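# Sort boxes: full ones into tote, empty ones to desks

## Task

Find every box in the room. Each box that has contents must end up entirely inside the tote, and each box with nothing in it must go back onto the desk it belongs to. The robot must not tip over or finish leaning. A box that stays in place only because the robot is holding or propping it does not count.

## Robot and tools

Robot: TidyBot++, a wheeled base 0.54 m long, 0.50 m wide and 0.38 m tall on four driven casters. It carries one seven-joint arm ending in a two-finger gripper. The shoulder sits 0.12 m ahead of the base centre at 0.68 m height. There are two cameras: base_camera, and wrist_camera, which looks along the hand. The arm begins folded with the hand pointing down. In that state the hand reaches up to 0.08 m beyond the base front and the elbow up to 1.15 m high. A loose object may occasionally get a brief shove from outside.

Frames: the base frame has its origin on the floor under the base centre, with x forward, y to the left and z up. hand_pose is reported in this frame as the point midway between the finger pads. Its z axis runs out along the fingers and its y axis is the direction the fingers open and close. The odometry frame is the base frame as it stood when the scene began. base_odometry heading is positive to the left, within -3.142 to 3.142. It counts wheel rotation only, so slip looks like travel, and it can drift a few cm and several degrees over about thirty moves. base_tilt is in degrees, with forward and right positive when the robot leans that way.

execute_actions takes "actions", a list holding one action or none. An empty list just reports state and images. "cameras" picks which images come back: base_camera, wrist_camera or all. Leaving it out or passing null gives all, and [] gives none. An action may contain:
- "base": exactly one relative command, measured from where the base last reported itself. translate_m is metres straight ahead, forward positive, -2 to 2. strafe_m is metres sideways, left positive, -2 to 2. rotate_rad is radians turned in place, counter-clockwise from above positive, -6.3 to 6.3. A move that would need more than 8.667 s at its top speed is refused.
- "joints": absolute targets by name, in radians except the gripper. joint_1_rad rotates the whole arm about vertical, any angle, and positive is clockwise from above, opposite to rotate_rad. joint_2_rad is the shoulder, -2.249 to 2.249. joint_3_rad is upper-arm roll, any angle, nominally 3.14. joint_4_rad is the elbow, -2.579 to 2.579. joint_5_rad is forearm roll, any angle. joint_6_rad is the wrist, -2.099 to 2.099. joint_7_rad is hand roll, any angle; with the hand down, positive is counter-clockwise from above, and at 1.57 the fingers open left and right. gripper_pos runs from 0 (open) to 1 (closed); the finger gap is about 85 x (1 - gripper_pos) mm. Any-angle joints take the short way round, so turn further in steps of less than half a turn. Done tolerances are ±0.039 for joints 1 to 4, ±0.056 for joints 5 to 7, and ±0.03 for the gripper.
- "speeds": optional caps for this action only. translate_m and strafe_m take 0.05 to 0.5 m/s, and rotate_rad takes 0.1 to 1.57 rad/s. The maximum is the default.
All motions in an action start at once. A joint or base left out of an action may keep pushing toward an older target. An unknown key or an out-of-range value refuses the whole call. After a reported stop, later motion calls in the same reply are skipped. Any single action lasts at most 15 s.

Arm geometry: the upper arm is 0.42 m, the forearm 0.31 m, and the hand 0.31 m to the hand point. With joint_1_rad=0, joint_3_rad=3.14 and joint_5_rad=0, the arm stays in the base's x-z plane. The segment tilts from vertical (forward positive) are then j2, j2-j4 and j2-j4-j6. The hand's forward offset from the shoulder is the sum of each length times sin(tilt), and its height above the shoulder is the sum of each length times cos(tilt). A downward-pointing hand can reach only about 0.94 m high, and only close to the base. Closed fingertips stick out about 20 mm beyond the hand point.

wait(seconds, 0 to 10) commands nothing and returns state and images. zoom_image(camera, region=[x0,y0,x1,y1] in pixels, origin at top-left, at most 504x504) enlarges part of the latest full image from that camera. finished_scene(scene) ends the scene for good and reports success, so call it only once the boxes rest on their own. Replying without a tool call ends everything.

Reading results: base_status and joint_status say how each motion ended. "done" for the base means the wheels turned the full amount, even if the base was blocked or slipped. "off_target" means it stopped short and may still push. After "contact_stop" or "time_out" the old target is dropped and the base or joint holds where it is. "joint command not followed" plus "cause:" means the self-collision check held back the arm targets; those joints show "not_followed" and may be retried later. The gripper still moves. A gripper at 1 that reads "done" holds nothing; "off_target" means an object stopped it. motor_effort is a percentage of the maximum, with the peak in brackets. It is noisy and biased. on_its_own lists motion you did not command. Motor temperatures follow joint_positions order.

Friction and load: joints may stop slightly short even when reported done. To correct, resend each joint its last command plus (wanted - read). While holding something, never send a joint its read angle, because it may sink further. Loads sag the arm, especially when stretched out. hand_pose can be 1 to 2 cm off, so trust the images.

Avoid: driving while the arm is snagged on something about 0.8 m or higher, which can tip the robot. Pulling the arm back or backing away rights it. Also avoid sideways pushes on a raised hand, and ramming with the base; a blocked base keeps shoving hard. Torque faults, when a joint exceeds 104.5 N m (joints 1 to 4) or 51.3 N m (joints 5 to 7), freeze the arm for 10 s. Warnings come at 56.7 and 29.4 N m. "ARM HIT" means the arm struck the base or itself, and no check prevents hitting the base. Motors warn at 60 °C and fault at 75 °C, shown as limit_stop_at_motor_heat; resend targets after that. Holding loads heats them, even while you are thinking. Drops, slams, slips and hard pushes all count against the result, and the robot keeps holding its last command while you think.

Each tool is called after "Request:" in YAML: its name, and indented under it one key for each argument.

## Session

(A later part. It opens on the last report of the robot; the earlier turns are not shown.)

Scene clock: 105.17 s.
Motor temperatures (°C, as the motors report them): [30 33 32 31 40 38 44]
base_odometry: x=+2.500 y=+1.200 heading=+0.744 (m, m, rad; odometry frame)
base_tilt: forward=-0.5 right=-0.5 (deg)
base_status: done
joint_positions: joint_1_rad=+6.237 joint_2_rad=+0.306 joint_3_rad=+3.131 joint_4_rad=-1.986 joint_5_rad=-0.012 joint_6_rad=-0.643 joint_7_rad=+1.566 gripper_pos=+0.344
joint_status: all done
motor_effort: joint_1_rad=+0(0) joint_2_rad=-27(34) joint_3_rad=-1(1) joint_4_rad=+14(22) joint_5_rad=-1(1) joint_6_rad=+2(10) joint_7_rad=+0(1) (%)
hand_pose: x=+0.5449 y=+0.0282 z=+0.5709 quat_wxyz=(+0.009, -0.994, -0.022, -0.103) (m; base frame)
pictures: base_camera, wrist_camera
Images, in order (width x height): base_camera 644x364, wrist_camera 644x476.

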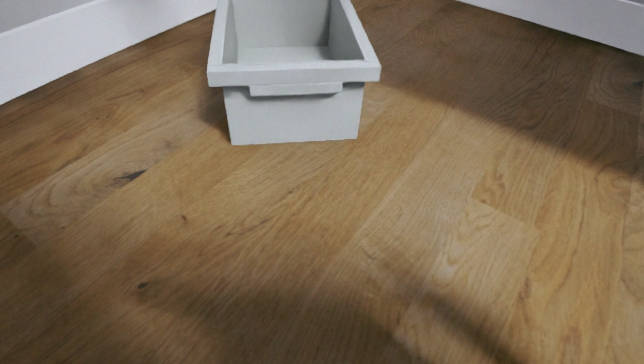

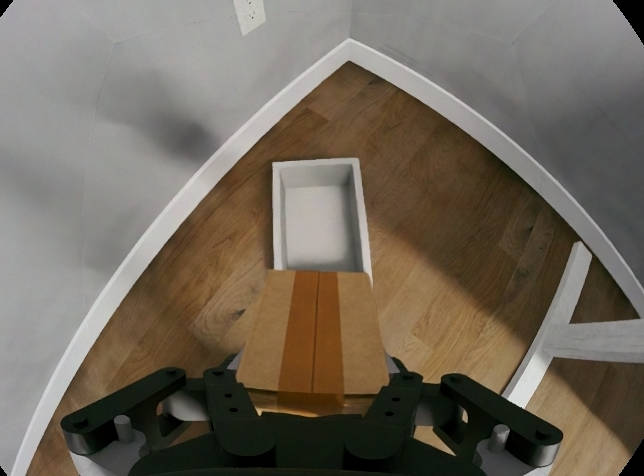

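Request:
execute_actions:
  actions:
    - {"base": {"translate_m": 0.27}, "joints": {"joint_1_rad": -0.115, "joint_2_rad": 1.29, "joint_4_rad": -1.52, "joint_6_rad": -0.83}}

Scene clock: 113.80 s.
Motor temperatures (°C, as the motors report them): [30 33 32 31 40 38 44]
base_odometry: x=+2.698 y=+1.383 heading=+0.744 (m, m, rad; odometry frame)
base_tilt: forward=-0.5 right=-0.4 (deg)
base_status: done
joint_positions: joint_1_rad=+6.181 joint_2_rad=+1.296 joint_3_rad=+3.131 joint_4_rad=-1.542 joint_5_rad=-0.012 joint_6_rad=-0.780 joint_7_rad=+1.566 gripper_pos=+0.344
joint_status: all done
motor_effort: joint_1_rad=+0(1) joint_2_rad=-39(43) joint_3_rad=-1(1) joint_4_rad=+2(15) joint_5_rad=-1(1) joint_6_rad=-5(6) joint_7_rad=+0(0) (%)
hand_pose: x=+0.4721 y=+0.0461 z=+0.2196 quat_wxyz=(-0.005, -0.971, -0.045, +0.236) (m; base frame)
pictures: base_camera, wrist_camera
Images, in order (width x height): base_camera 644x364, wrist_camera 644x476.

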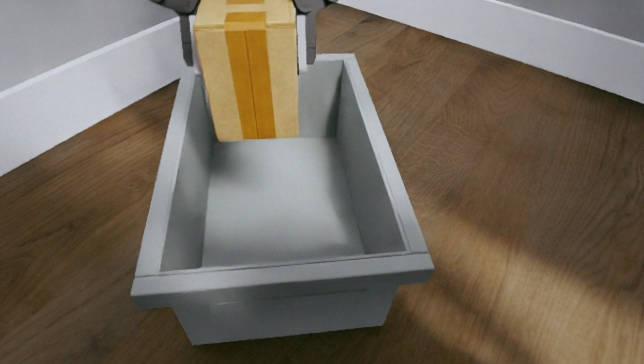

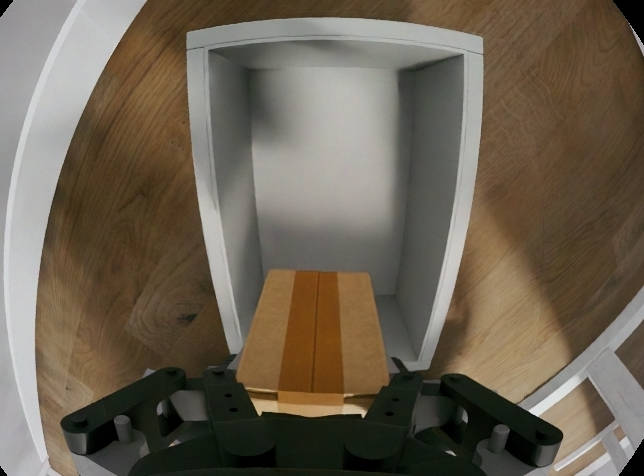

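Request:
execute_actions:
  actions:
    - {"base": {"translate_m": -0.035}, "joints": {"joint_1_rad": -0.065, "joint_2_rad": 1.595, "joint_4_rad": -1.265, "joint_6_rad": -0.71}}

Scene clock: 118.03 s.
Motor temperatures (°C, as the motors report them): [30 33 32 31 40 38 44]
base_odometry: x=+2.673 y=+1.359 heading=+0.744 (m, m, rad; odometry frame)
base_tilt: forward=-0.5 right=-0.4 (deg)
base_status: done
joint_positions: joint_1_rad=+6.208 joint_2_rad=+1.605 joint_3_rad=+3.131 joint_4_rad=-1.286 joint_5_rad=-0.012 joint_6_rad=-0.743 joint_7_rad=+1.566 gripper_pos=+0.344
joint_status: all done
motor_effort: joint_1_rad=+1(2) joint_2_rad=-40(42) joint_3_rad=-2(1) joint_4_rad=+1(2) joint_5_rad=+0(1) joint_6_rad=-5(7) joint_7_rad=+0(0) (%)
hand_pose: x=+0.4684 y=+0.0366 z=+0.0887 quat_wxyz=(-0.002, -0.969, -0.030, +0.244) (m; base frame)
pictures: base_camera, wrist_camera
Images, in order (width x height): base_camera 644x364, wrist_camera 644x476.

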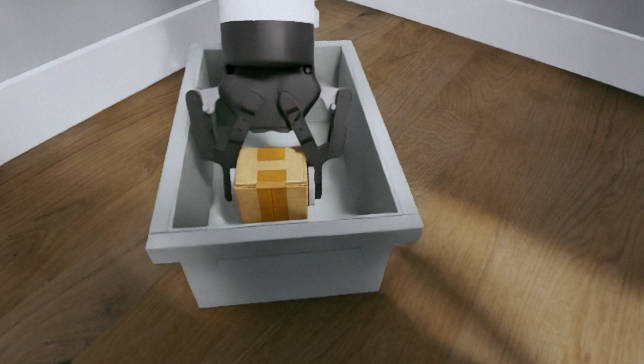

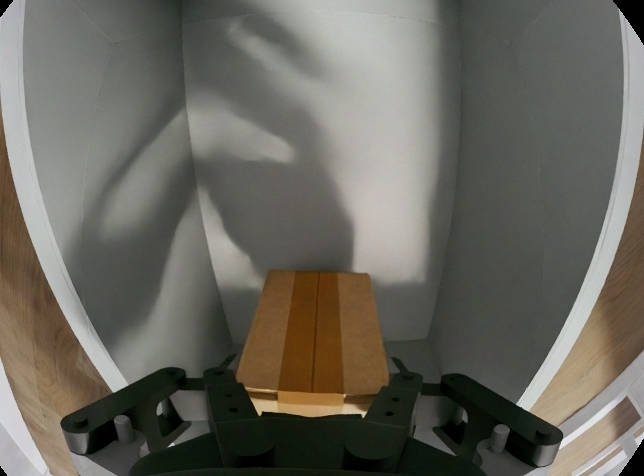

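Request:
execute_actions:
  actions:
    - {"joints": {"joint_1_rad": -0.045, "joint_2_rad": 1.635, "joint_4_rad": -1.228}}

Scene clock: 119.57 s.
Motor temperatures (°C, as the motors report them): [30 33 32 31 40 38 44]
base_odometry: x=+2.673 y=+1.359 heading=+0.744 (m, m, rad; odometry frame)
base_tilt: forward=-0.5 right=-0.5 (deg)
base_status: not commanded
joint_positions: joint_1_rad=+6.229 joint_2_rad=+1.637 joint_3_rad=+3.131 joint_4_rad=-1.243 joint_5_rad=-0.012 joint_6_rad=-0.741 joint_7_rad=+1.566 gripper_pos=+0.344
joint_status: all done
motor_effort: joint_1_rad=+0(1) joint_2_rad=-40(41) joint_3_rad=-1(2) joint_4_rad=+1(2) joint_5_rad=-1(1) joint_6_rad=-5(6) joint_7_rad=+0(0) (%)
hand_pose: x=+0.4755 y=+0.0294 z=+0.0744 quat_wxyz=(+0.001, -0.971, -0.020, +0.238) (m; base frame)
pictures: base_camera, wrist_camera
Images, in order (width x height): base_camera 644x364, wrist_camera 644x476.

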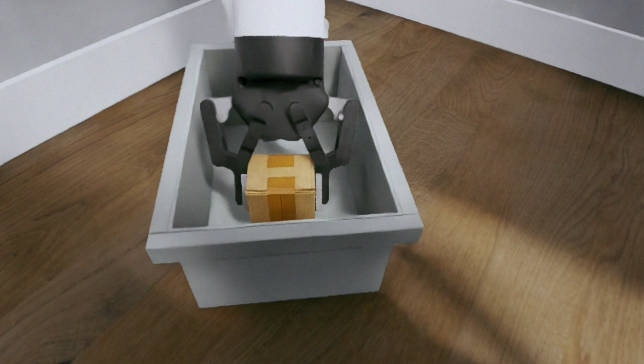

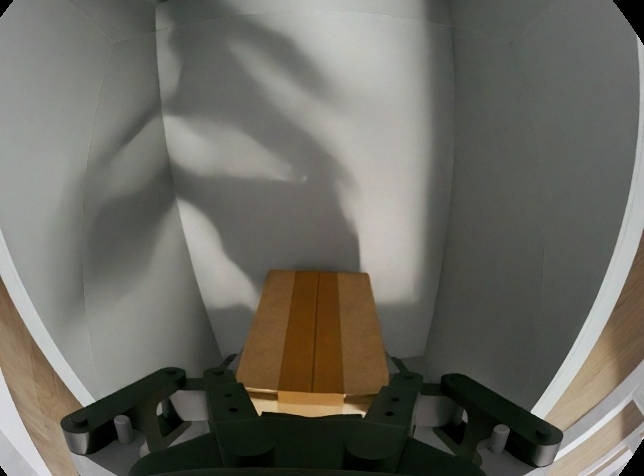

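Request:
execute_actions:
  actions:
    - {"joints": {"joint_2_rad": 1.665, "joint_4_rad": -1.205}}

Scene clock: 121.00 s.
Motor temperatures (°C, as the motors report them): [30 33 32 31 40 38 44]
base_odometry: x=+2.673 y=+1.359 heading=+0.744 (m, m, rad; odometry frame)
base_tilt: forward=-0.5 right=-0.5 (deg)
base_status: not commanded
joint_positions: joint_1_rad=+6.229 joint_2_rad=+1.658 joint_3_rad=+3.131 joint_4_rad=-1.219 joint_5_rad=-0.012 joint_6_rad=-0.741 joint_7_rad=+1.566 gripper_pos=+0.344
joint_status: all done
motor_effort: joint_1_rad=+1(0) joint_2_rad=-38(40) joint_3_rad=-1(1) joint_4_rad=+2(5) joint_5_rad=+0(0) joint_6_rad=-3(6) joint_7_rad=+0(0) (%)
hand_pose: x=+0.4766 y=+0.0295 z=+0.0653 quat_wxyz=(+0.001, -0.972, -0.020, +0.236) (m; base frame)
pictures: base_camera, wrist_camera
Images, in order (width x height): base_camera 644x364, wrist_camera 644x476.

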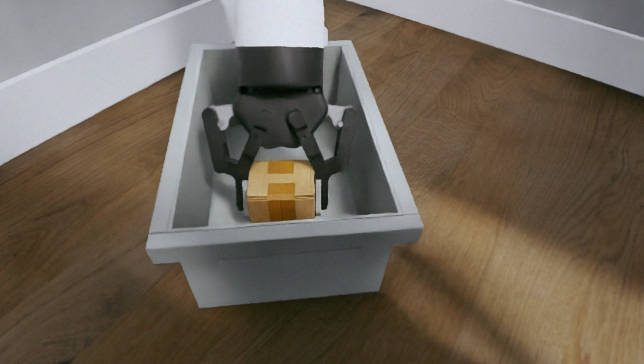

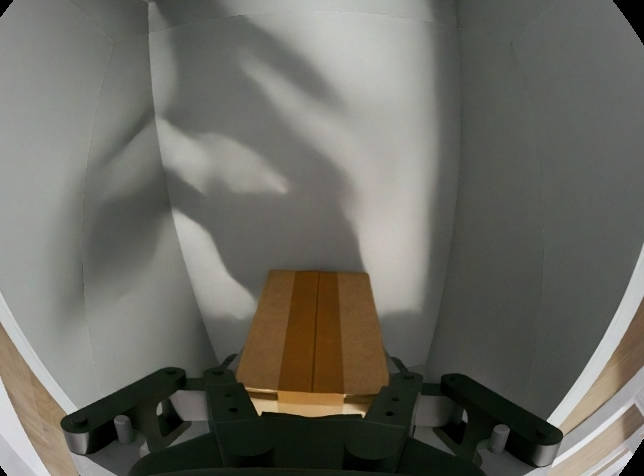

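Load is off (touching floor). Release.

Request:
execute_actions:
  actions:
    - {"joints": {"gripper_pos": 0.18}}
  cameras: ["base_camera"]

Request:
execute_actions:
  actions:
    - {"joints": {"joint_2_rad": 1.40, "joint_4_rad": -1.44}}
  cameras: ["base_camera"]

Scene clock: 122.80 s.
Motor temperatures (°C, as the motors report them): [30 33 32 31 40 38 44]
base_odometry: x=+2.673 y=+1.359 heading=+0.744 (m, m, rad; odometry frame)
base_tilt: forward=-0.6 right=-0.4 (deg)
base_status: not commanded
joint_positions: joint_1_rad=+6.229 joint_2_rad=+1.659 joint_3_rad=+3.131 joint_4_rad=-1.216 joint_5_rad=-0.012 joint_6_rad=-0.741 joint_7_rad=+1.566 gripper_pos=+0.180
joint_status: all done
motor_effort: joint_1_rad=+0(0) joint_2_rad=-39(39) joint_3_rad=-2(1) joint_4_rad=+1(4) joint_5_rad=-1(1) joint_6_rad=-4(5) joint_7_rad=+0(0) (%)
hand_pose: x=+0.4779 y=+0.0295 z=+0.0649 quat_wxyz=(+0.001, -0.972, -0.020, +0.235) (m; base frame)
pictures: base_camera
Images, in order (width x height): base_camera 644x364.

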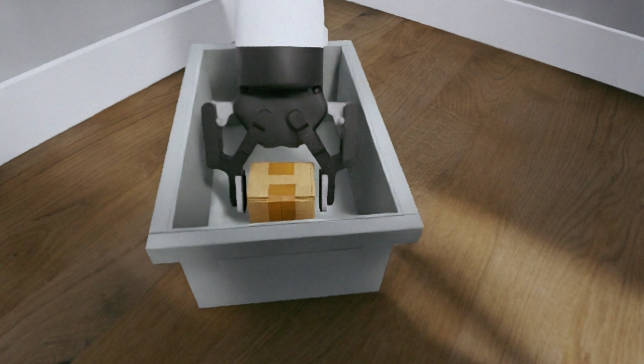

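Scene clock: 124.37 s.
Motor temperatures (°C, as the motors report them): [30 33 32 31 40 38 44]
base_odometry: x=+2.673 y=+1.359 heading=+0.744 (m, m, rad; odometry frame)
base_tilt: forward=-0.5 right=-0.4 (deg)
base_status: not commanded
joint_positions: joint_1_rad=+6.229 joint_2_rad=+1.398 joint_3_rad=+3.131 joint_4_rad=-1.417 joint_5_rad=-0.012 joint_6_rad=-0.741 joint_7_rad=+1.566 gripper_pos=+0.180
joint_status: all done
motor_effort: joint_1_rad=+1(1) joint_2_rad=-39(42) joint_3_rad=-1(1) joint_4_rad=+3(3) joint_5_rad=-1(1) joint_6_rad=-4(4) joint_7_rad=+0(0) (%)
hand_pose: x=+0.5074 y=+0.0310 z=+0.1716 quat_wxyz=(+0.002, -0.978, -0.021, +0.206) (m; base frame)
pictures: base_camera
Images, in order (width x height): base_camera 644x364.

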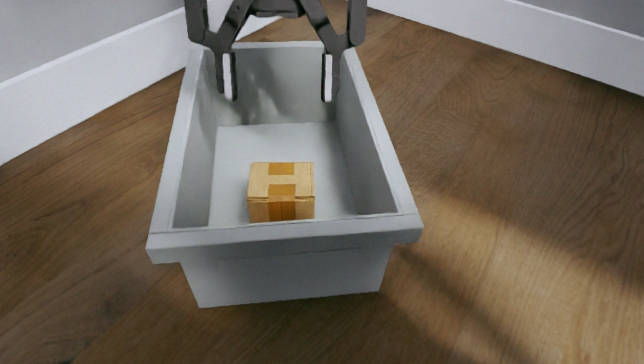

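Request:
execute_actions:
  actions:
    - {"base": {"translate_m": -0.85}, "joints": {"joint_2_rad": 0.0, "joint_4_rad": -1.05, "joint_6_rad": -1.15, "joint_7_rad": 0.30, "gripper_pos": 0.0}}
  cameras: ["base_camera"]

Scene clock: 138.47 s.
Motor temperatures (°C, as the motors report them): [30 33 32 31 40 38 44]
base_odometry: x=+2.048 y=+0.782 heading=+0.745 (m, m, rad; odometry frame)
base_tilt: forward=-0.5 right=-0.4 (deg)
base_status: done
joint_positions: joint_1_rad=+6.231 joint_2_rad=-0.008 joint_3_rad=+3.131 joint_4_rad=-1.066 joint_5_rad=-0.012 joint_6_rad=-1.111 joint_7_rad=+0.324 gripper_pos=+0.000
joint_status: all done
motor_effort: joint_1_rad=+1(3) joint_2_rad=-19(46) joint_3_rad=+0(3) joint_4_rad=+18(18) joint_5_rad=-1(1) joint_6_rad=+7(7) joint_7_rad=+0(1) (%)
hand_pose: x=+0.6451 y=+0.0382 z=+1.0819 quat_wxyz=(+0.290, -0.734, +0.493, -0.367) (m; base frame)
pictures: base_camera
Images, in order (width x height): base_camera 644x364.

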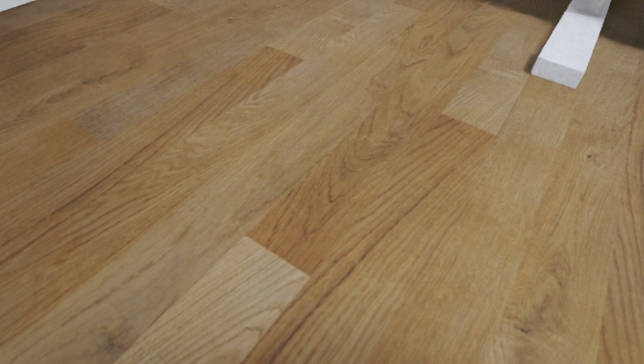

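Request:
execute_actions:
  actions:
    - {"base": {"strafe_m": -0.86}, "joints": {"joint_1_rad": 0.625, "joint_2_rad": 0.13, "joint_5_rad": 1.06}}
  cameras: []

Request:
execute_actions:
  actions:
    - {"joints": {"joint_2_rad": 0.295, "joint_4_rad": -1.17}}

Scene clock: 143.50 s.
Motor temperatures (°C, as the motors report them): [30 33 32 31 40 38 44]
base_odometry: x=+2.630 y=+0.150 heading=+0.744 (m, m, rad; odometry frame)
base_tilt: forward=-0.5 right=-0.4 (deg)
base_status: done
joint_positions: joint_1_rad=+6.903 joint_2_rad=+0.126 joint_3_rad=+3.124 joint_4_rad=-1.066 joint_5_rad=+1.044 joint_6_rad=-1.112 joint_7_rad=+0.324 gripper_pos=+0.000
joint_status: all done
motor_effort: joint_1_rad=+0(3) joint_2_rad=-24(24) joint_3_rad=+0(3) joint_4_rad=+18(19) joint_5_rad=+6(5) joint_6_rad=+4(7) joint_7_rad=+0(0) (%)
hand_pose: x=+0.4148 y=-0.4959 z=+1.1357 quat_wxyz=(-0.360, -0.493, +0.621, -0.492) (m; base frame)
pictures: none
No camera images: the call's "cameras" was empty. Leave "cameras" out to get every camera's image.

Scene clock: 145.03 s.
Motor temperatures (°C, as the motors report them): [30 33 32 31 40 38 44]
base_odometry: x=+2.630 y=+0.150 heading=+0.744 (m, m, rad; odometry frame)
base_tilt: forward=-0.5 right=-0.4 (deg)
base_status: not commanded
joint_positions: joint_1_rad=+6.903 joint_2_rad=+0.299 joint_3_rad=+3.124 joint_4_rad=-1.161 joint_5_rad=+1.044 joint_6_rad=-1.112 joint_7_rad=+0.324 gripper_pos=+0.000
joint_status: all done
motor_effort: joint_1_rad=+0(0) joint_2_rad=-30(35) joint_3_rad=+1(1) joint_4_rad=+18(21) joint_5_rad=+6(7) joint_6_rad=+2(4) joint_7_rad=+1(0) (%)
hand_pose: x=+0.4670 y=-0.5329 z=+0.9931 quat_wxyz=(-0.387, -0.570, +0.614, -0.386) (m; base frame)
pictures: base_camera, wrist_camera
Images, in order (width x height): base_camera 644x364, wrist_camera 644x476.

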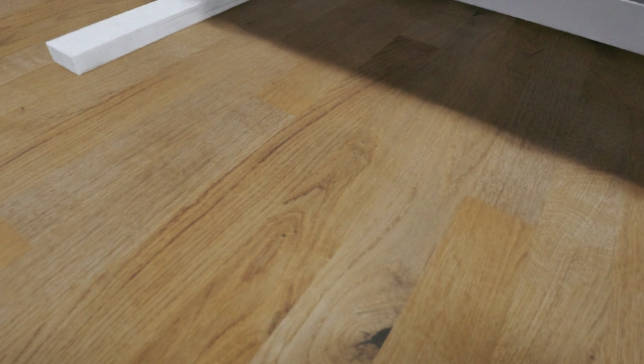

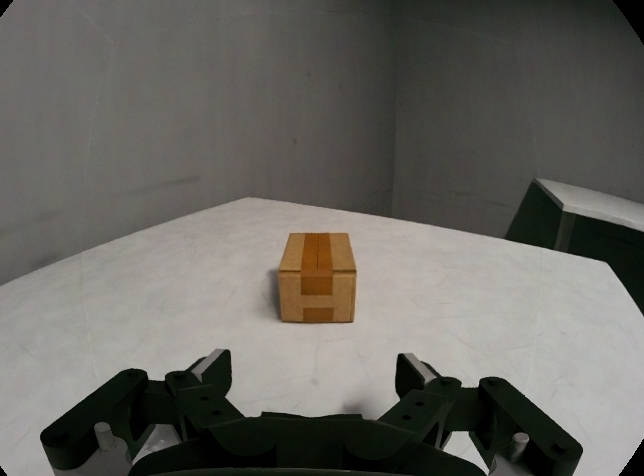

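Request:
execute_actions:
  actions:
    - {"base": {"strafe_m": -0.08}, "joints": {"joint_1_rad": 0.638, "joint_4_rad": -1.203}}
  cameras: ["wrist_camera"]

Scene clock: 148.43 s.
Motor temperatures (°C, as the motors report them): [30 33 32 31 40 38 44]
base_odometry: x=+2.685 y=+0.091 heading=+0.744 (m, m, rad; odometry frame)
base_tilt: forward=-0.5 right=-0.4 (deg)
base_status: done
joint_positions: joint_1_rad=+6.918 joint_2_rad=+0.297 joint_3_rad=+3.124 joint_4_rad=-1.186 joint_5_rad=+1.044 joint_6_rad=-1.112 joint_7_rad=+0.324 gripper_pos=+0.000
joint_status: all done
motor_effort: joint_1_rad=-1(3) joint_2_rad=-31(33) joint_3_rad=+1(2) joint_4_rad=+18(20) joint_5_rad=+6(7) joint_6_rad=+2(3) joint_7_rad=+0(1) (%)
hand_pose: x=+0.4563 y=-0.5364 z=+0.9825 quat_wxyz=(-0.392, -0.571, +0.617, -0.374) (m; base frame)
pictures: wrist_camera
Images, in order (width x height): wrist_camera 644x476.

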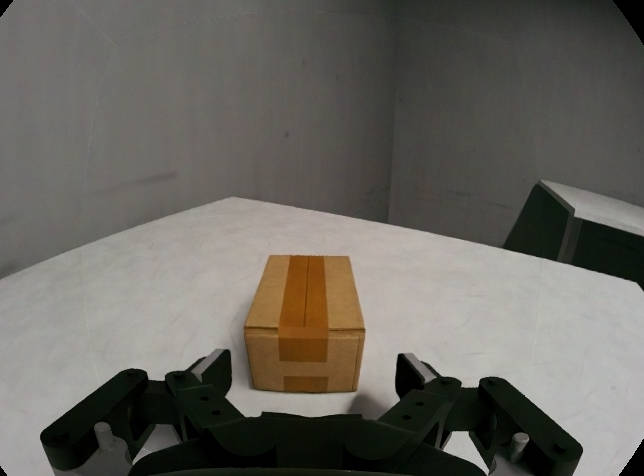

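Request:
execute_actions:
  actions:
    - {"base": {"strafe_m": -0.06}, "speeds": {"strafe_m": 0.1}}
  cameras: ["wrist_camera"]

Scene clock: 150.57 s.
Motor temperatures (°C, as the motors report them): [30 33 32 31 40 38 44]
base_odometry: x=+2.725 y=+0.046 heading=+0.743 (m, m, rad; odometry frame)
base_tilt: forward=-0.5 right=-0.3 (deg)
base_status: done
joint_positions: joint_1_rad=+6.919 joint_2_rad=+0.296 joint_3_rad=+3.124 joint_4_rad=-1.186 joint_5_rad=+1.044 joint_6_rad=-1.112 joint_7_rad=+0.324 gripper_pos=+0.000
joint_status: not commanded
motor_effort: joint_1_rad=+0(1) joint_2_rad=-31(32) joint_3_rad=+2(3) joint_4_rad=+18(18) joint_5_rad=+6(6) joint_6_rad=+2(3) joint_7_rad=-1(0) (%)
hand_pose: x=+0.4555 y=-0.5367 z=+0.9829 quat_wxyz=(-0.392, -0.571, +0.617, -0.374) (m; base frame)
pictures: wrist_camera
Images, in order (width x height): wrist_camera 644x476.

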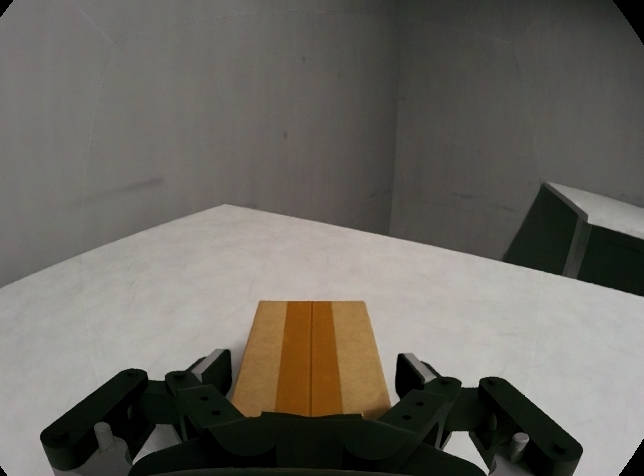

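Request:
execute_actions:
  actions:
    - {"joints": {"gripper_pos": 1.0}}
  cameras: ["wrist_camera"]

Scene clock: 152.00 s.
Motor temperatures (°C, as the motors report them): [30 33 32 31 40 38 44]
base_odometry: x=+2.725 y=+0.046 heading=+0.743 (m, m, rad; odometry frame)
base_tilt: forward=-0.5 right=-0.5 (deg)
base_status: not commanded
joint_positions: joint_1_rad=+6.919 joint_2_rad=+0.296 joint_3_rad=+3.124 joint_4_rad=-1.186 joint_5_rad=+1.046 joint_6_rad=-1.112 joint_7_rad=+0.324 gripper_pos=+0.346
joint_status: gripper_pos off_target (ended at +0.346, target +1.000)
motor_effort: joint_1_rad=-1(1) joint_2_rad=-29(30) joint_3_rad=+1(2) joint_4_rad=+18(19) joint_5_rad=+6(6) joint_6_rad=+2(3) joint_7_rad=+0(0) (%)
hand_pose: x=+0.4553 y=-0.5368 z=+0.9834 quat_wxyz=(-0.392, -0.571, +0.617, -0.374) (m; base frame)
pictures: wrist_camera
Images, in order (width x height): wrist_camera 644x476.

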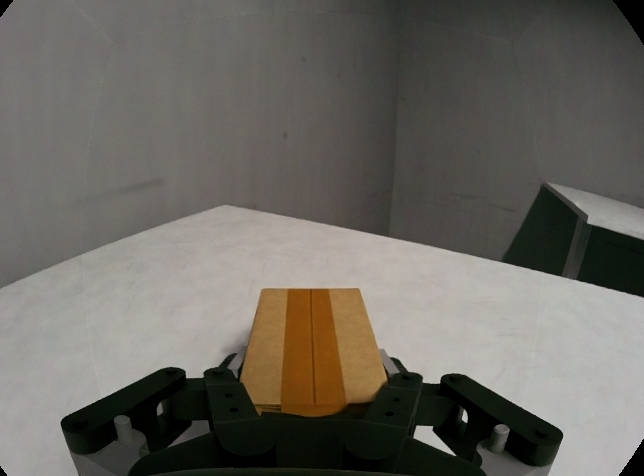

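Request:
execute_actions:
  actions:
    - {"joints": {"joint_4_rad": -1.12}}
  cameras: ["wrist_camera"]

Request:
execute_actions:
  actions: []
  cameras: []

Scene clock: 153.33 s.
Motor temperatures (°C, as the motors report them): [30 33 32 31 40 38 44]
base_odometry: x=+2.725 y=+0.046 heading=+0.743 (m, m, rad; odometry frame)
base_tilt: forward=-0.5 right=-0.4 (deg)
base_status: not commanded
joint_positions: joint_1_rad=+6.919 joint_2_rad=+0.309 joint_3_rad=+3.124 joint_4_rad=-1.155 joint_5_rad=+1.046 joint_6_rad=-1.115 joint_7_rad=+0.324 gripper_pos=+0.346
joint_status: all done
motor_effort: joint_1_rad=+0(1) joint_2_rad=-34(34) joint_3_rad=+1(2) joint_4_rad=+21(22) joint_5_rad=+8(9) joint_6_rad=+3(4) joint_7_rad=+0(0) (%)
hand_pose: x=+0.4602 y=-0.5408 z=+0.9897 quat_wxyz=(-0.391, -0.566, +0.619, -0.380) (m; base frame)
pictures: wrist_camera
Images, in order (width x height): wrist_camera 644x476.

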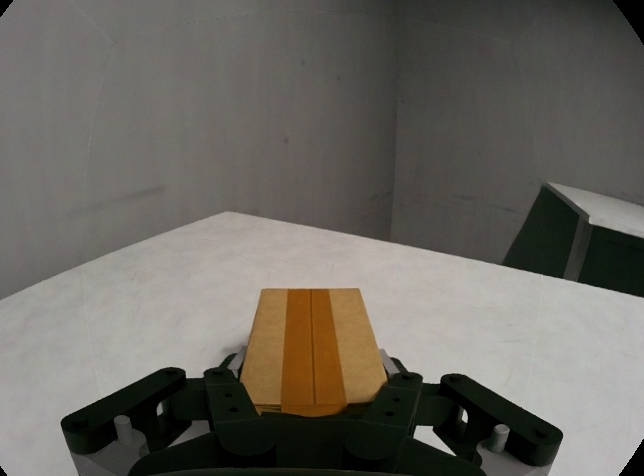

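Scene clock: 153.33 s.
Motor temperatures (°C, as the motors report them): [30 33 32 31 40 38 44]
base_odometry: x=+2.725 y=+0.046 heading=+0.743 (m, m, rad; odometry frame)
base_tilt: forward=-0.5 right=-0.4 (deg)
base_status: not commanded
joint_positions: joint_1_rad=+6.919 joint_2_rad=+0.309 joint_3_rad=+3.124 joint_4_rad=-1.155 joint_5_rad=+1.046 joint_6_rad=-1.115 joint_7_rad=+0.324 gripper_pos=+0.346
joint_status: all done
motor_effort: joint_1_rad=+0(1) joint_2_rad=-34(34) joint_3_rad=+1(2) joint_4_rad=+21(22) joint_5_rad=+8(9) joint_6_rad=+3(4) joint_7_rad=+0(0) (%)
hand_pose: x=+0.4602 y=-0.5408 z=+0.9897 quat_wxyz=(-0.391, -0.566, +0.619, -0.380) (m; base frame)
pictures: none
No camera images: the call's "cameras" was empty. Leave "cameras" out to get every camera's image.

Request:
execute_actions:
  actions:
    - {"base": {"strafe_m": 1.0}, "joints": {"joint_1_rad": -0.065, "joint_2_rad": -0.45, "joint_5_rad": -0.03, "joint_7_rad": 1.59}}

Scene clock: 161.70 s.
Motor temperatures (°C, as the motors report them): [30 33 32 31 40 38 44]
base_odometry: x=+2.048 y=+0.782 heading=+0.744 (m, m, rad; odometry frame)
base_tilt: forward=-0.6 right=-0.4 (deg)
base_status: done
joint_positions: joint_1_rad=+6.227 joint_2_rad=-0.445 joint_3_rad=+3.123 joint_4_rad=-1.152 joint_5_rad=-0.016 joint_6_rad=-1.127 joint_7_rad=+1.569 gripper_pos=+0.346
joint_status: all done
motor_effort: joint_1_rad=+1(4) joint_2_rad=-2(37) joint_3_rad=+1(3) joint_4_rad=+18(23) joint_5_rad=+0(9) joint_6_rad=+11(11) joint_7_rad=+1(0) (%)
hand_pose: x=+0.4411 y=+0.0335 z=+1.2192 quat_wxyz=(+0.027, -0.793, -0.032, -0.607) (m; base frame)
pictures: base_camera, wrist_camera
Images, in order (width x height): base_camera 644x364, wrist_camera 644x476.

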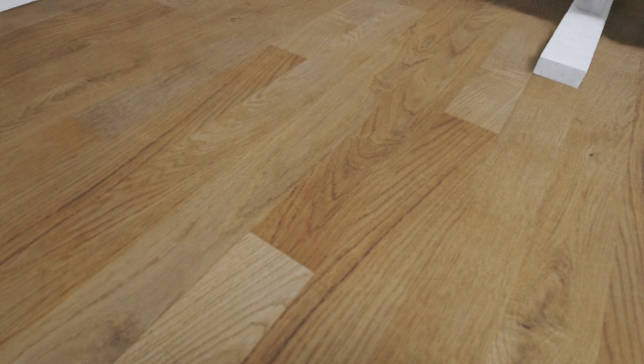

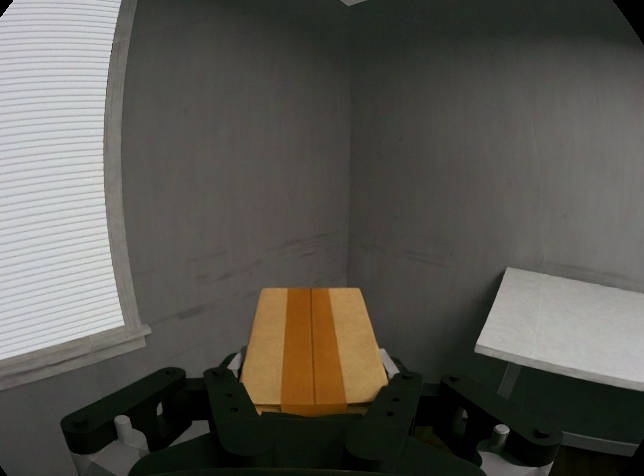

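Request:
execute_actions:
  actions:
    - {"base": {"translate_m": 0.90}, "joints": {"joint_2_rad": 1.29, "joint_4_rad": -1.56, "joint_6_rad": -0.685}}

Scene clock: 165.83 s.
Motor temperatures (°C, as the motors report them): [30 34 32 31 40 38 44]
base_odometry: x=+2.710 y=+1.392 heading=+0.744 (m, m, rad; odometry frame)
base_tilt: forward=-0.5 right=-0.5 (deg)
base_status: done
joint_positions: joint_1_rad=+6.227 joint_2_rad=+1.297 joint_3_rad=+3.123 joint_4_rad=-1.537 joint_5_rad=-0.016 joint_6_rad=-0.716 joint_7_rad=+1.569 gripper_pos=+0.346
joint_status: all done
motor_effort: joint_1_rad=+0(0) joint_2_rad=-40(49) joint_3_rad=-1(1) joint_4_rad=+2(20) joint_5_rad=+0(1) joint_6_rad=-5(11) joint_7_rad=+0(0) (%)
hand_pose: x=+0.4936 y=+0.0358 z=+0.2105 quat_wxyz=(+0.006, -0.979, -0.024, +0.204) (m; base frame)
pictures: base_camera, wrist_camera
Images, in order (width x height): base_camera 644x364, wrist_camera 644x476.

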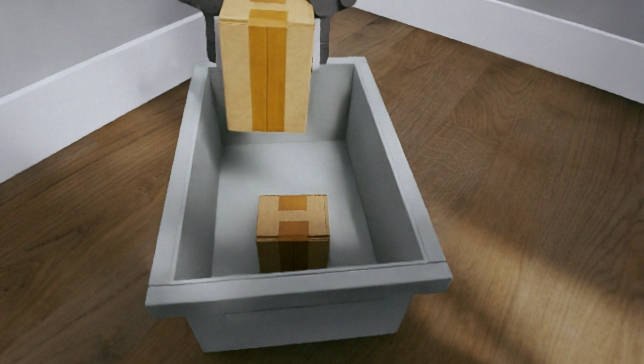

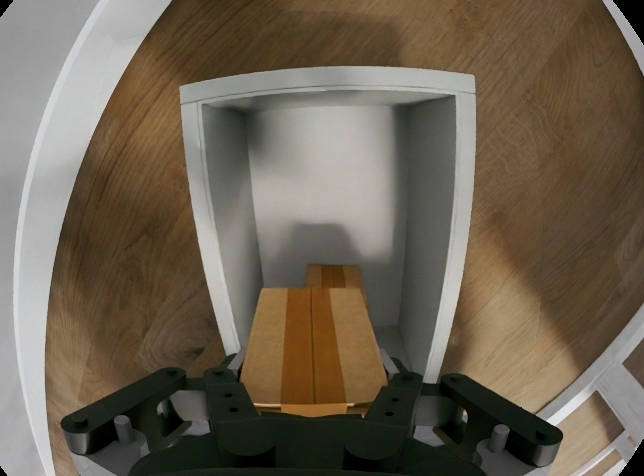

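Request:
execute_actions:
  actions:
    - {"base": {"translate_m": 0.018}, "joints": {"joint_1_rad": -0.012, "joint_2_rad": 1.595, "joint_4_rad": -1.26, "joint_6_rad": -0.64}}

Scene clock: 169.33 s.
Motor temperatures (°C, as the motors report them): [30 34 32 31 40 38 44]
base_odometry: x=+2.724 y=+1.404 heading=+0.744 (m, m, rad; odometry frame)
base_tilt: forward=-0.5 right=-0.4 (deg)
base_status: done
joint_positions: joint_1_rad=+6.261 joint_2_rad=+1.609 joint_3_rad=+3.123 joint_4_rad=-1.281 joint_5_rad=-0.016 joint_6_rad=-0.674 joint_7_rad=+1.569 gripper_pos=+0.346
joint_status: all done
motor_effort: joint_1_rad=+1(1) joint_2_rad=-41(44) joint_3_rad=-1(2) joint_4_rad=+1(4) joint_5_rad=+0(1) joint_6_rad=-5(5) joint_7_rad=+0(0) (%)
hand_pose: x=+0.4904 y=+0.0235 z=+0.0779 quat_wxyz=(+0.010, -0.978, -0.004, +0.209) (m; base frame)
pictures: base_camera, wrist_camera
Images, in order (width x height): base_camera 644x364, wrist_camera 644x476.

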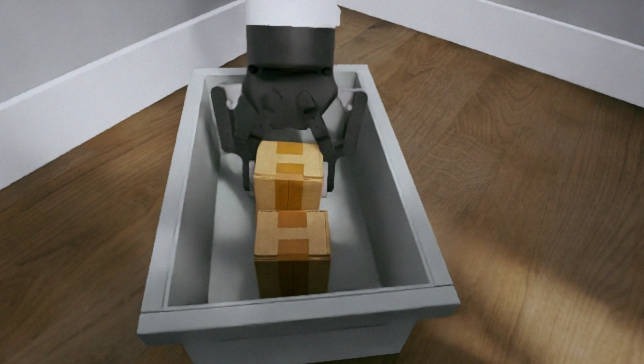

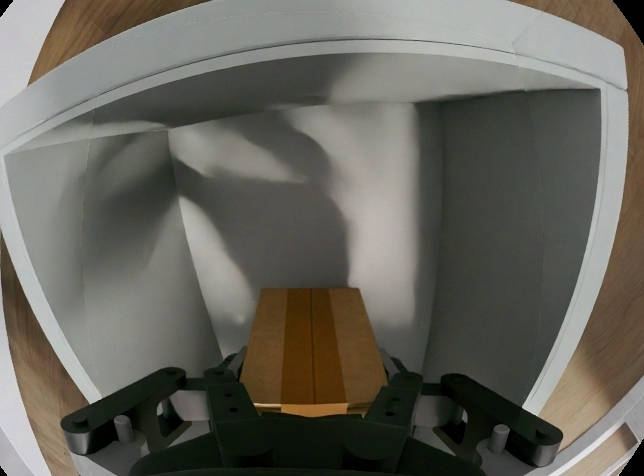

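Request:
execute_actions:
  actions:
    - {"joints": {"joint_1_rad": -0.045, "joint_2_rad": 1.64, "joint_4_rad": -1.232}}

Scene clock: 170.97 s.
Motor temperatures (°C, as the motors report them): [30 34 32 31 40 38 44]
base_odometry: x=+2.723 y=+1.404 heading=+0.744 (m, m, rad; odometry frame)
base_tilt: forward=-0.5 right=-0.4 (deg)
base_status: not commanded
joint_positions: joint_1_rad=+6.244 joint_2_rad=+1.645 joint_3_rad=+3.123 joint_4_rad=-1.248 joint_5_rad=-0.016 joint_6_rad=-0.672 joint_7_rad=+1.569 gripper_pos=+0.346
joint_status: all done
motor_effort: joint_1_rad=+0(1) joint_2_rad=-41(41) joint_3_rad=-2(2) joint_4_rad=+1(2) joint_5_rad=+0(1) joint_6_rad=-5(5) joint_7_rad=+0(1) (%)
hand_pose: x=+0.4869 y=+0.0298 z=+0.0625 quat_wxyz=(+0.008, -0.977, -0.012, +0.211) (m; base frame)
pictures: base_camera, wrist_camera
Images, in order (width x height): base_camera 644x364, wrist_camera 644x476.

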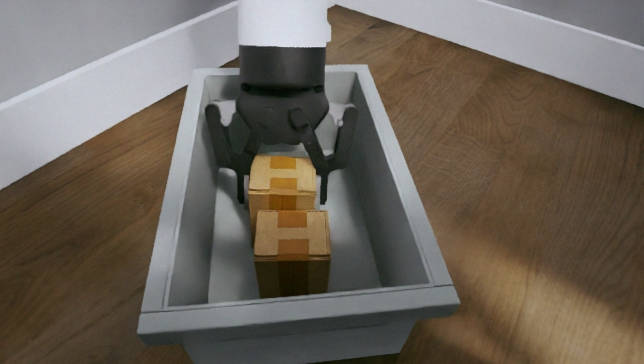

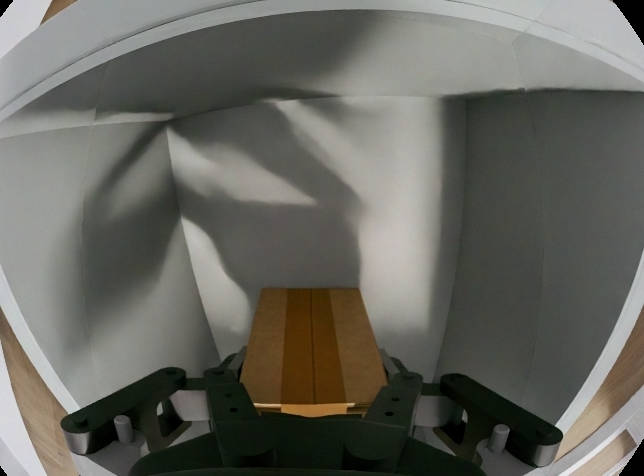

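Request:
execute_actions:
  actions:
    - {"joints": {"joint_2_rad": 1.662, "joint_4_rad": -1.215}}
  cameras: []

Scene clock: 174.63 s.
Motor temperatures (°C, as the motors report them): [30 34 32 31 40 38 44]
base_odometry: x=+2.723 y=+1.404 heading=+0.744 (m, m, rad; odometry frame)
base_tilt: forward=-0.5 right=-0.4 (deg)
base_status: not commanded
joint_positions: joint_1_rad=+6.244 joint_2_rad=+1.646 joint_3_rad=+3.123 joint_4_rad=-1.232 joint_5_rad=-0.016 joint_6_rad=-0.672 joint_7_rad=+1.569 gripper_pos=+0.346
joint_status: all done
motor_effort: joint_1_rad=+0(1) joint_2_rad=-36(41) joint_3_rad=-1(1) joint_4_rad=+4(9) joint_5_rad=-1(0) joint_6_rad=+1(7) joint_7_rad=+1(1) (%)
hand_pose: x=+0.4962 y=+0.0302 z=+0.0615 quat_wxyz=(+0.009, -0.979, -0.012, +0.203) (m; base frame)
pictures: none
No camera images: the call's "cameras" was empty. Leave "cameras" out to get every camera's image.

Request:
execute_actions:
  actions:
    - {"joints": {"gripper_pos": 0.18, "joint_2_rad": 1.645}}
  cameras: ["base_camera"]

Request:
execute_actions:
  actions:
    - {"joints": {"joint_2_rad": 1.42, "joint_4_rad": -1.46}}
  cameras: ["base_camera"]

Scene clock: 176.23 s.
Motor temperatures (°C, as the motors report them): [30 34 32 31 40 38 44]
base_odometry: x=+2.723 y=+1.404 heading=+0.744 (m, m, rad; odometry frame)
base_tilt: forward=-0.5 right=-0.4 (deg)
base_status: not commanded
joint_positions: joint_1_rad=+6.244 joint_2_rad=+1.645 joint_3_rad=+3.123 joint_4_rad=-1.231 joint_5_rad=-0.016 joint_6_rad=-0.672 joint_7_rad=+1.569 gripper_pos=+0.180
joint_status: all done
motor_effort: joint_1_rad=+0(1) joint_2_rad=-39(40) joint_3_rad=-1(1) joint_4_rad=+2(5) joint_5_rad=+0(1) joint_6_rad=-4(4) joint_7_rad=+0(0) (%)
hand_pose: x=+0.4971 y=+0.0302 z=+0.0617 quat_wxyz=(+0.009, -0.979, -0.012, +0.202) (m; base frame)
pictures: base_camera
Images, in order (width x height): base_camera 644x364.

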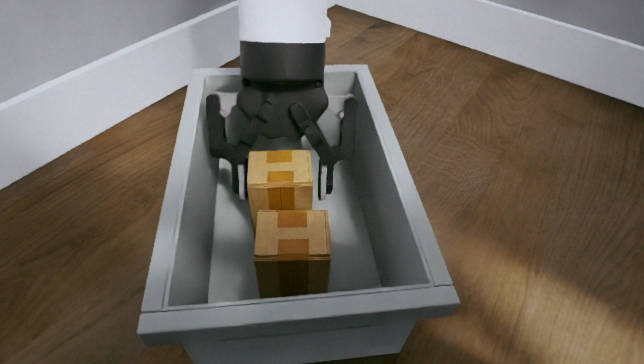

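Scene clock: 177.50 s.
Motor temperatures (°C, as the motors report them): [30 34 32 31 40 38 44]
base_odometry: x=+2.723 y=+1.404 heading=+0.744 (m, m, rad; odometry frame)
base_tilt: forward=-0.5 right=-0.5 (deg)
base_status: not commanded
joint_positions: joint_1_rad=+6.244 joint_2_rad=+1.419 joint_3_rad=+3.123 joint_4_rad=-1.436 joint_5_rad=-0.016 joint_6_rad=-0.672 joint_7_rad=+1.569 gripper_pos=+0.180
joint_status: all done
motor_effort: joint_1_rad=+0(1) joint_2_rad=-39(41) joint_3_rad=-1(1) joint_4_rad=+2(3) joint_5_rad=+0(0) joint_6_rad=-3(4) joint_7_rad=+0(0) (%)
hand_pose: x=+0.5058 y=+0.0303 z=+0.1558 quat_wxyz=(+0.008, -0.981, -0.014, +0.192) (m; base frame)
pictures: base_camera
Images, in order (width x height): base_camera 644x364.

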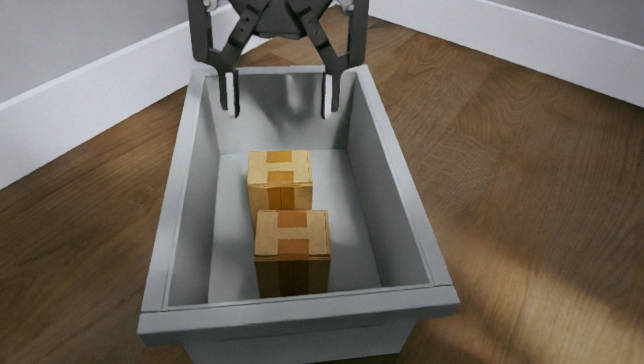

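Request:
execute_actions:
  actions:
    - {"base": {"translate_m": -0.246}, "joints": {"joint_2_rad": 0.0, "joint_4_rad": -1.02, "joint_6_rad": -1.23, "joint_7_rad": 2.935, "gripper_pos": 0.0}}
  cameras: []

Request:
execute_actions:
  actions:
    - {"base": {"rotate_rad": -0.613}, "joints": {"joint_1_rad": 0.01, "joint_5_rad": -1.18}}

Scene clock: 185.63 s.
Motor temperatures (°C, as the motors report them): [30 34 32 31 40 38 44]
base_odometry: x=+2.542 y=+1.237 heading=+0.745 (m, m, rad; odometry frame)
base_tilt: forward=-0.5 right=-0.4 (deg)
base_status: done
joint_positions: joint_1_rad=+6.243 joint_2_rad=-0.002 joint_3_rad=+3.123 joint_4_rad=-1.039 joint_5_rad=-0.016 joint_6_rad=-1.188 joint_7_rad=+2.911 gripper_pos=+0.000
joint_status: all done
motor_effort: joint_1_rad=+0(3) joint_2_rad=-20(46) joint_3_rad=+0(4) joint_4_rad=+18(19) joint_5_rad=+0(1) joint_6_rad=+7(6) joint_7_rad=+0(0) (%)
hand_pose: x=+0.6342 y=+0.0363 z=+1.0735 quat_wxyz=(-0.258, -0.686, -0.578, -0.360) (m; base frame)
pictures: none
No camera images: the call's "cameras" was empty. Leave "cameras" out to get every camera's image.

Scene clock: 187.17 s.
Motor temperatures (°C, as the motors report them): [30 34 32 31 40 38 44]
base_odometry: x=+2.542 y=+1.237 heading=+0.132 (m, m, rad; odometry frame)
base_tilt: forward=-0.5 right=-0.5 (deg)
base_status: done
joint_positions: joint_1_rad=+6.290 joint_2_rad=-0.003 joint_3_rad=+3.123 joint_4_rad=-1.035 joint_5_rad=-1.182 joint_6_rad=-1.190 joint_7_rad=+2.911 gripper_pos=+0.000
joint_status: all done
motor_effort: joint_1_rad=+0(3) joint_2_rad=-17(20) joint_3_rad=+0(2) joint_4_rad=+16(18) joint_5_rad=-7(7) joint_6_rad=+5(7) joint_7_rad=+0(0) (%)
hand_pose: x=+0.5396 y=+0.2735 z=+1.2295 quat_wxyz=(+0.210, -0.553, -0.500, -0.633) (m; base frame)
pictures: base_camera, wrist_camera
Images, in order (width x height): base_camera 644x364, wrist_camera 644x476.

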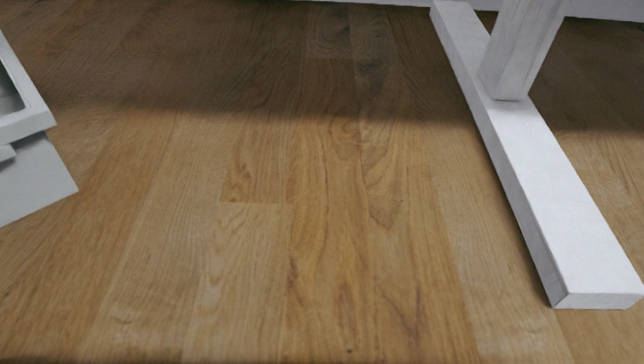

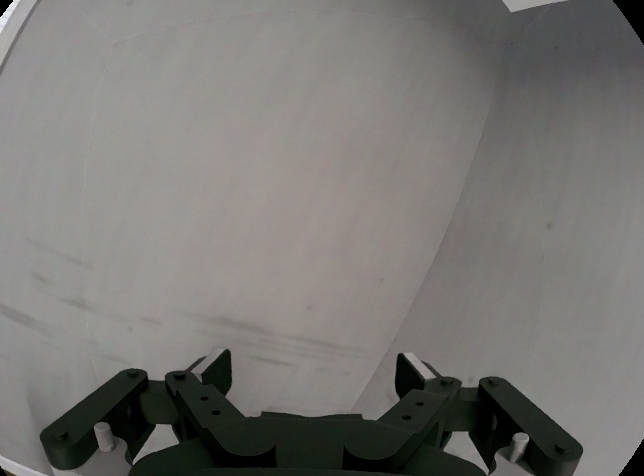

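Request:
execute_actions:
  actions:
    - {"base": {"strafe_m": -1.275}, "joints": {"joint_2_rad": 0.28}}

Scene clock: 191.90 s.
Motor temperatures (°C, as the motors report them): [30 34 32 31 40 38 44]
base_odometry: x=+2.709 y=-0.027 heading=+0.132 (m, m, rad; odometry frame)
base_tilt: forward=-0.6 right=-0.4 (deg)
base_status: done
joint_positions: joint_1_rad=+6.294 joint_2_rad=+0.284 joint_3_rad=+3.123 joint_4_rad=-1.034 joint_5_rad=-1.182 joint_6_rad=-1.191 joint_7_rad=+2.911 gripper_pos=+0.000
joint_status: all done
motor_effort: joint_1_rad=+0(2) joint_2_rad=-29(34) joint_3_rad=-2(4) joint_4_rad=+18(19) joint_5_rad=-8(8) joint_6_rad=+3(6) joint_7_rad=+0(0) (%)
hand_pose: x=+0.6784 y=+0.2703 z=+1.0890 quat_wxyz=(+0.279, -0.638, -0.463, -0.548) (m; base frame)
pictures: base_camera, wrist_camera
Images, in order (width x height): base_camera 644x364, wrist_camera 644x476.

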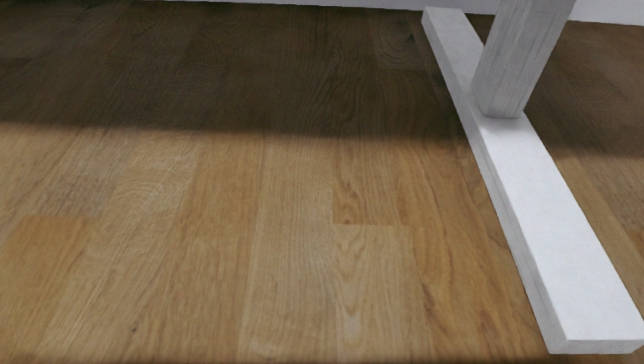

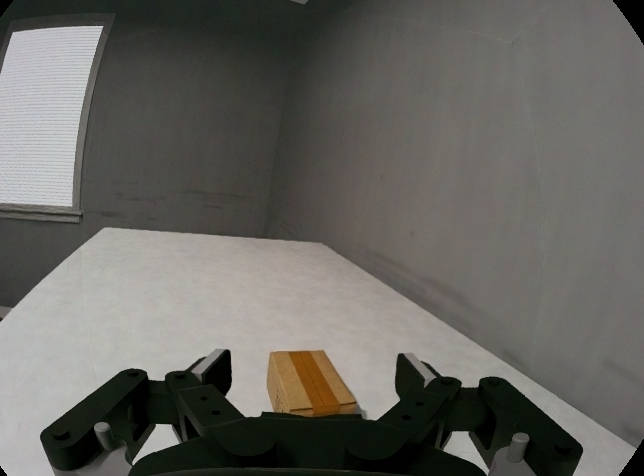

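Request:
execute_actions:
  actions:
    - {"joints": {"joint_2_rad": 0.42, "joint_4_rad": -1.06}}
  cameras: ["wrist_camera"]

Scene clock: 194.13 s.
Motor temperatures (°C, as the motors report them): [30 34 32 31 40 38 44]
base_odometry: x=+2.709 y=-0.027 heading=+0.132 (m, m, rad; odometry frame)
base_tilt: forward=-0.5 right=-0.4 (deg)
base_status: not commanded
joint_positions: joint_1_rad=+6.294 joint_2_rad=+0.425 joint_3_rad=+3.123 joint_4_rad=-1.048 joint_5_rad=-1.182 joint_6_rad=-1.191 joint_7_rad=+2.911 gripper_pos=+0.000
joint_status: all done
motor_effort: joint_1_rad=+0(1) joint_2_rad=-34(39) joint_3_rad=-3(3) joint_4_rad=+18(19) joint_5_rad=-7(8) joint_6_rad=+2(3) joint_7_rad=+0(0) (%)
hand_pose: x=+0.7292 y=+0.2698 z=+1.0005 quat_wxyz=(+0.314, -0.678, -0.440, -0.497) (m; base frame)
pictures: wrist_camera
Images, in order (width x height): wrist_camera 644x476.

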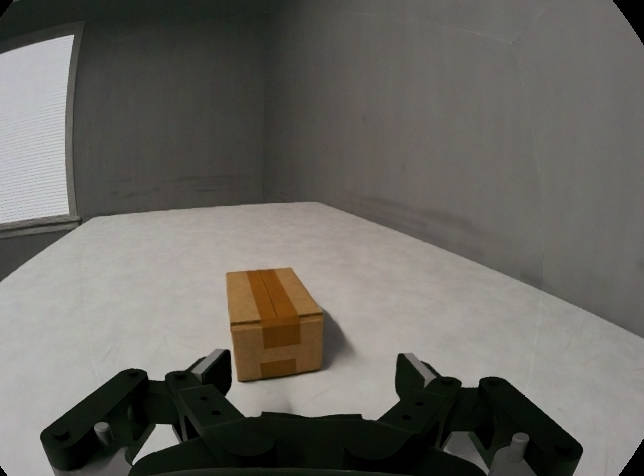

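Request:
execute_actions:
  actions:
    - {"base": {"strafe_m": 0.05}, "joints": {"joint_2_rad": 0.452}}
  cameras: ["wrist_camera"]

Scene clock: 198.00 s.
Motor temperatures (°C, as the motors report them): [30 34 32 31 40 38 44]
base_odometry: x=+2.703 y=+0.023 heading=+0.132 (m, m, rad; odometry frame)
base_tilt: forward=-0.5 right=-0.4 (deg)
base_status: done
joint_positions: joint_1_rad=+6.289 joint_2_rad=+0.444 joint_3_rad=+3.123 joint_4_rad=-1.048 joint_5_rad=-1.182 joint_6_rad=-1.191 joint_7_rad=+2.911 gripper_pos=+0.000
joint_status: all done
motor_effort: joint_1_rad=+0(3) joint_2_rad=-35(37) joint_3_rad=-2(4) joint_4_rad=+17(18) joint_5_rad=-8(8) joint_6_rad=+2(2) joint_7_rad=-1(0) (%)
hand_pose: x=+0.7337 y=+0.2726 z=+0.9890 quat_wxyz=(+0.320, -0.682, -0.439, -0.490) (m; base frame)
pictures: wrist_camera
Images, in order (width x height): wrist_camera 644x476.

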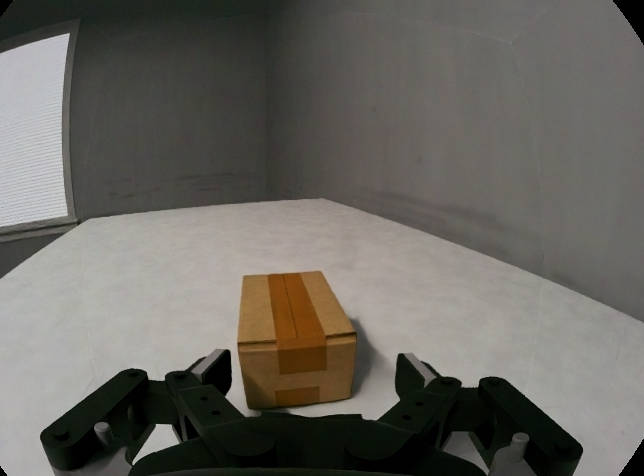

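Request:
execute_actions:
  actions:
    - {"base": {"strafe_m": 0.05}, "joints": {"joint_2_rad": 0.468}, "speeds": {"strafe_m": 0.1}}
  cameras: ["wrist_camera"]

Scene clock: 201.17 s.
Motor temperatures (°C, as the motors report them): [30 34 32 31 40 38 44]
base_odometry: x=+2.696 y=+0.072 heading=+0.133 (m, m, rad; odometry frame)
base_tilt: forward=-0.5 right=-0.4 (deg)
base_status: done
joint_positions: joint_1_rad=+6.291 joint_2_rad=+0.458 joint_3_rad=+3.123 joint_4_rad=-1.048 joint_5_rad=-1.182 joint_6_rad=-1.191 joint_7_rad=+2.911 gripper_pos=+0.000
joint_status: all done
motor_effort: joint_1_rad=+0(3) joint_2_rad=-36(36) joint_3_rad=-3(4) joint_4_rad=+18(18) joint_5_rad=-8(8) joint_6_rad=+1(2) joint_7_rad=+0(0) (%)
hand_pose: x=+0.7384 y=+0.2716 z=+0.9801 quat_wxyz=(+0.322, -0.686, -0.436, -0.485) (m; base frame)
pictures: wrist_camera
Images, in order (width x height): wrist_camera 644x476.

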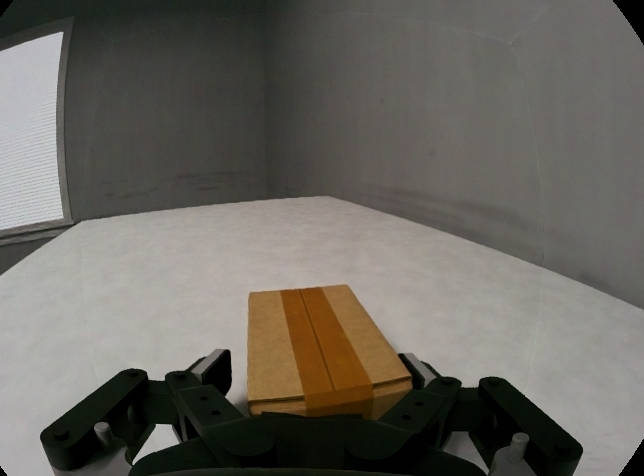

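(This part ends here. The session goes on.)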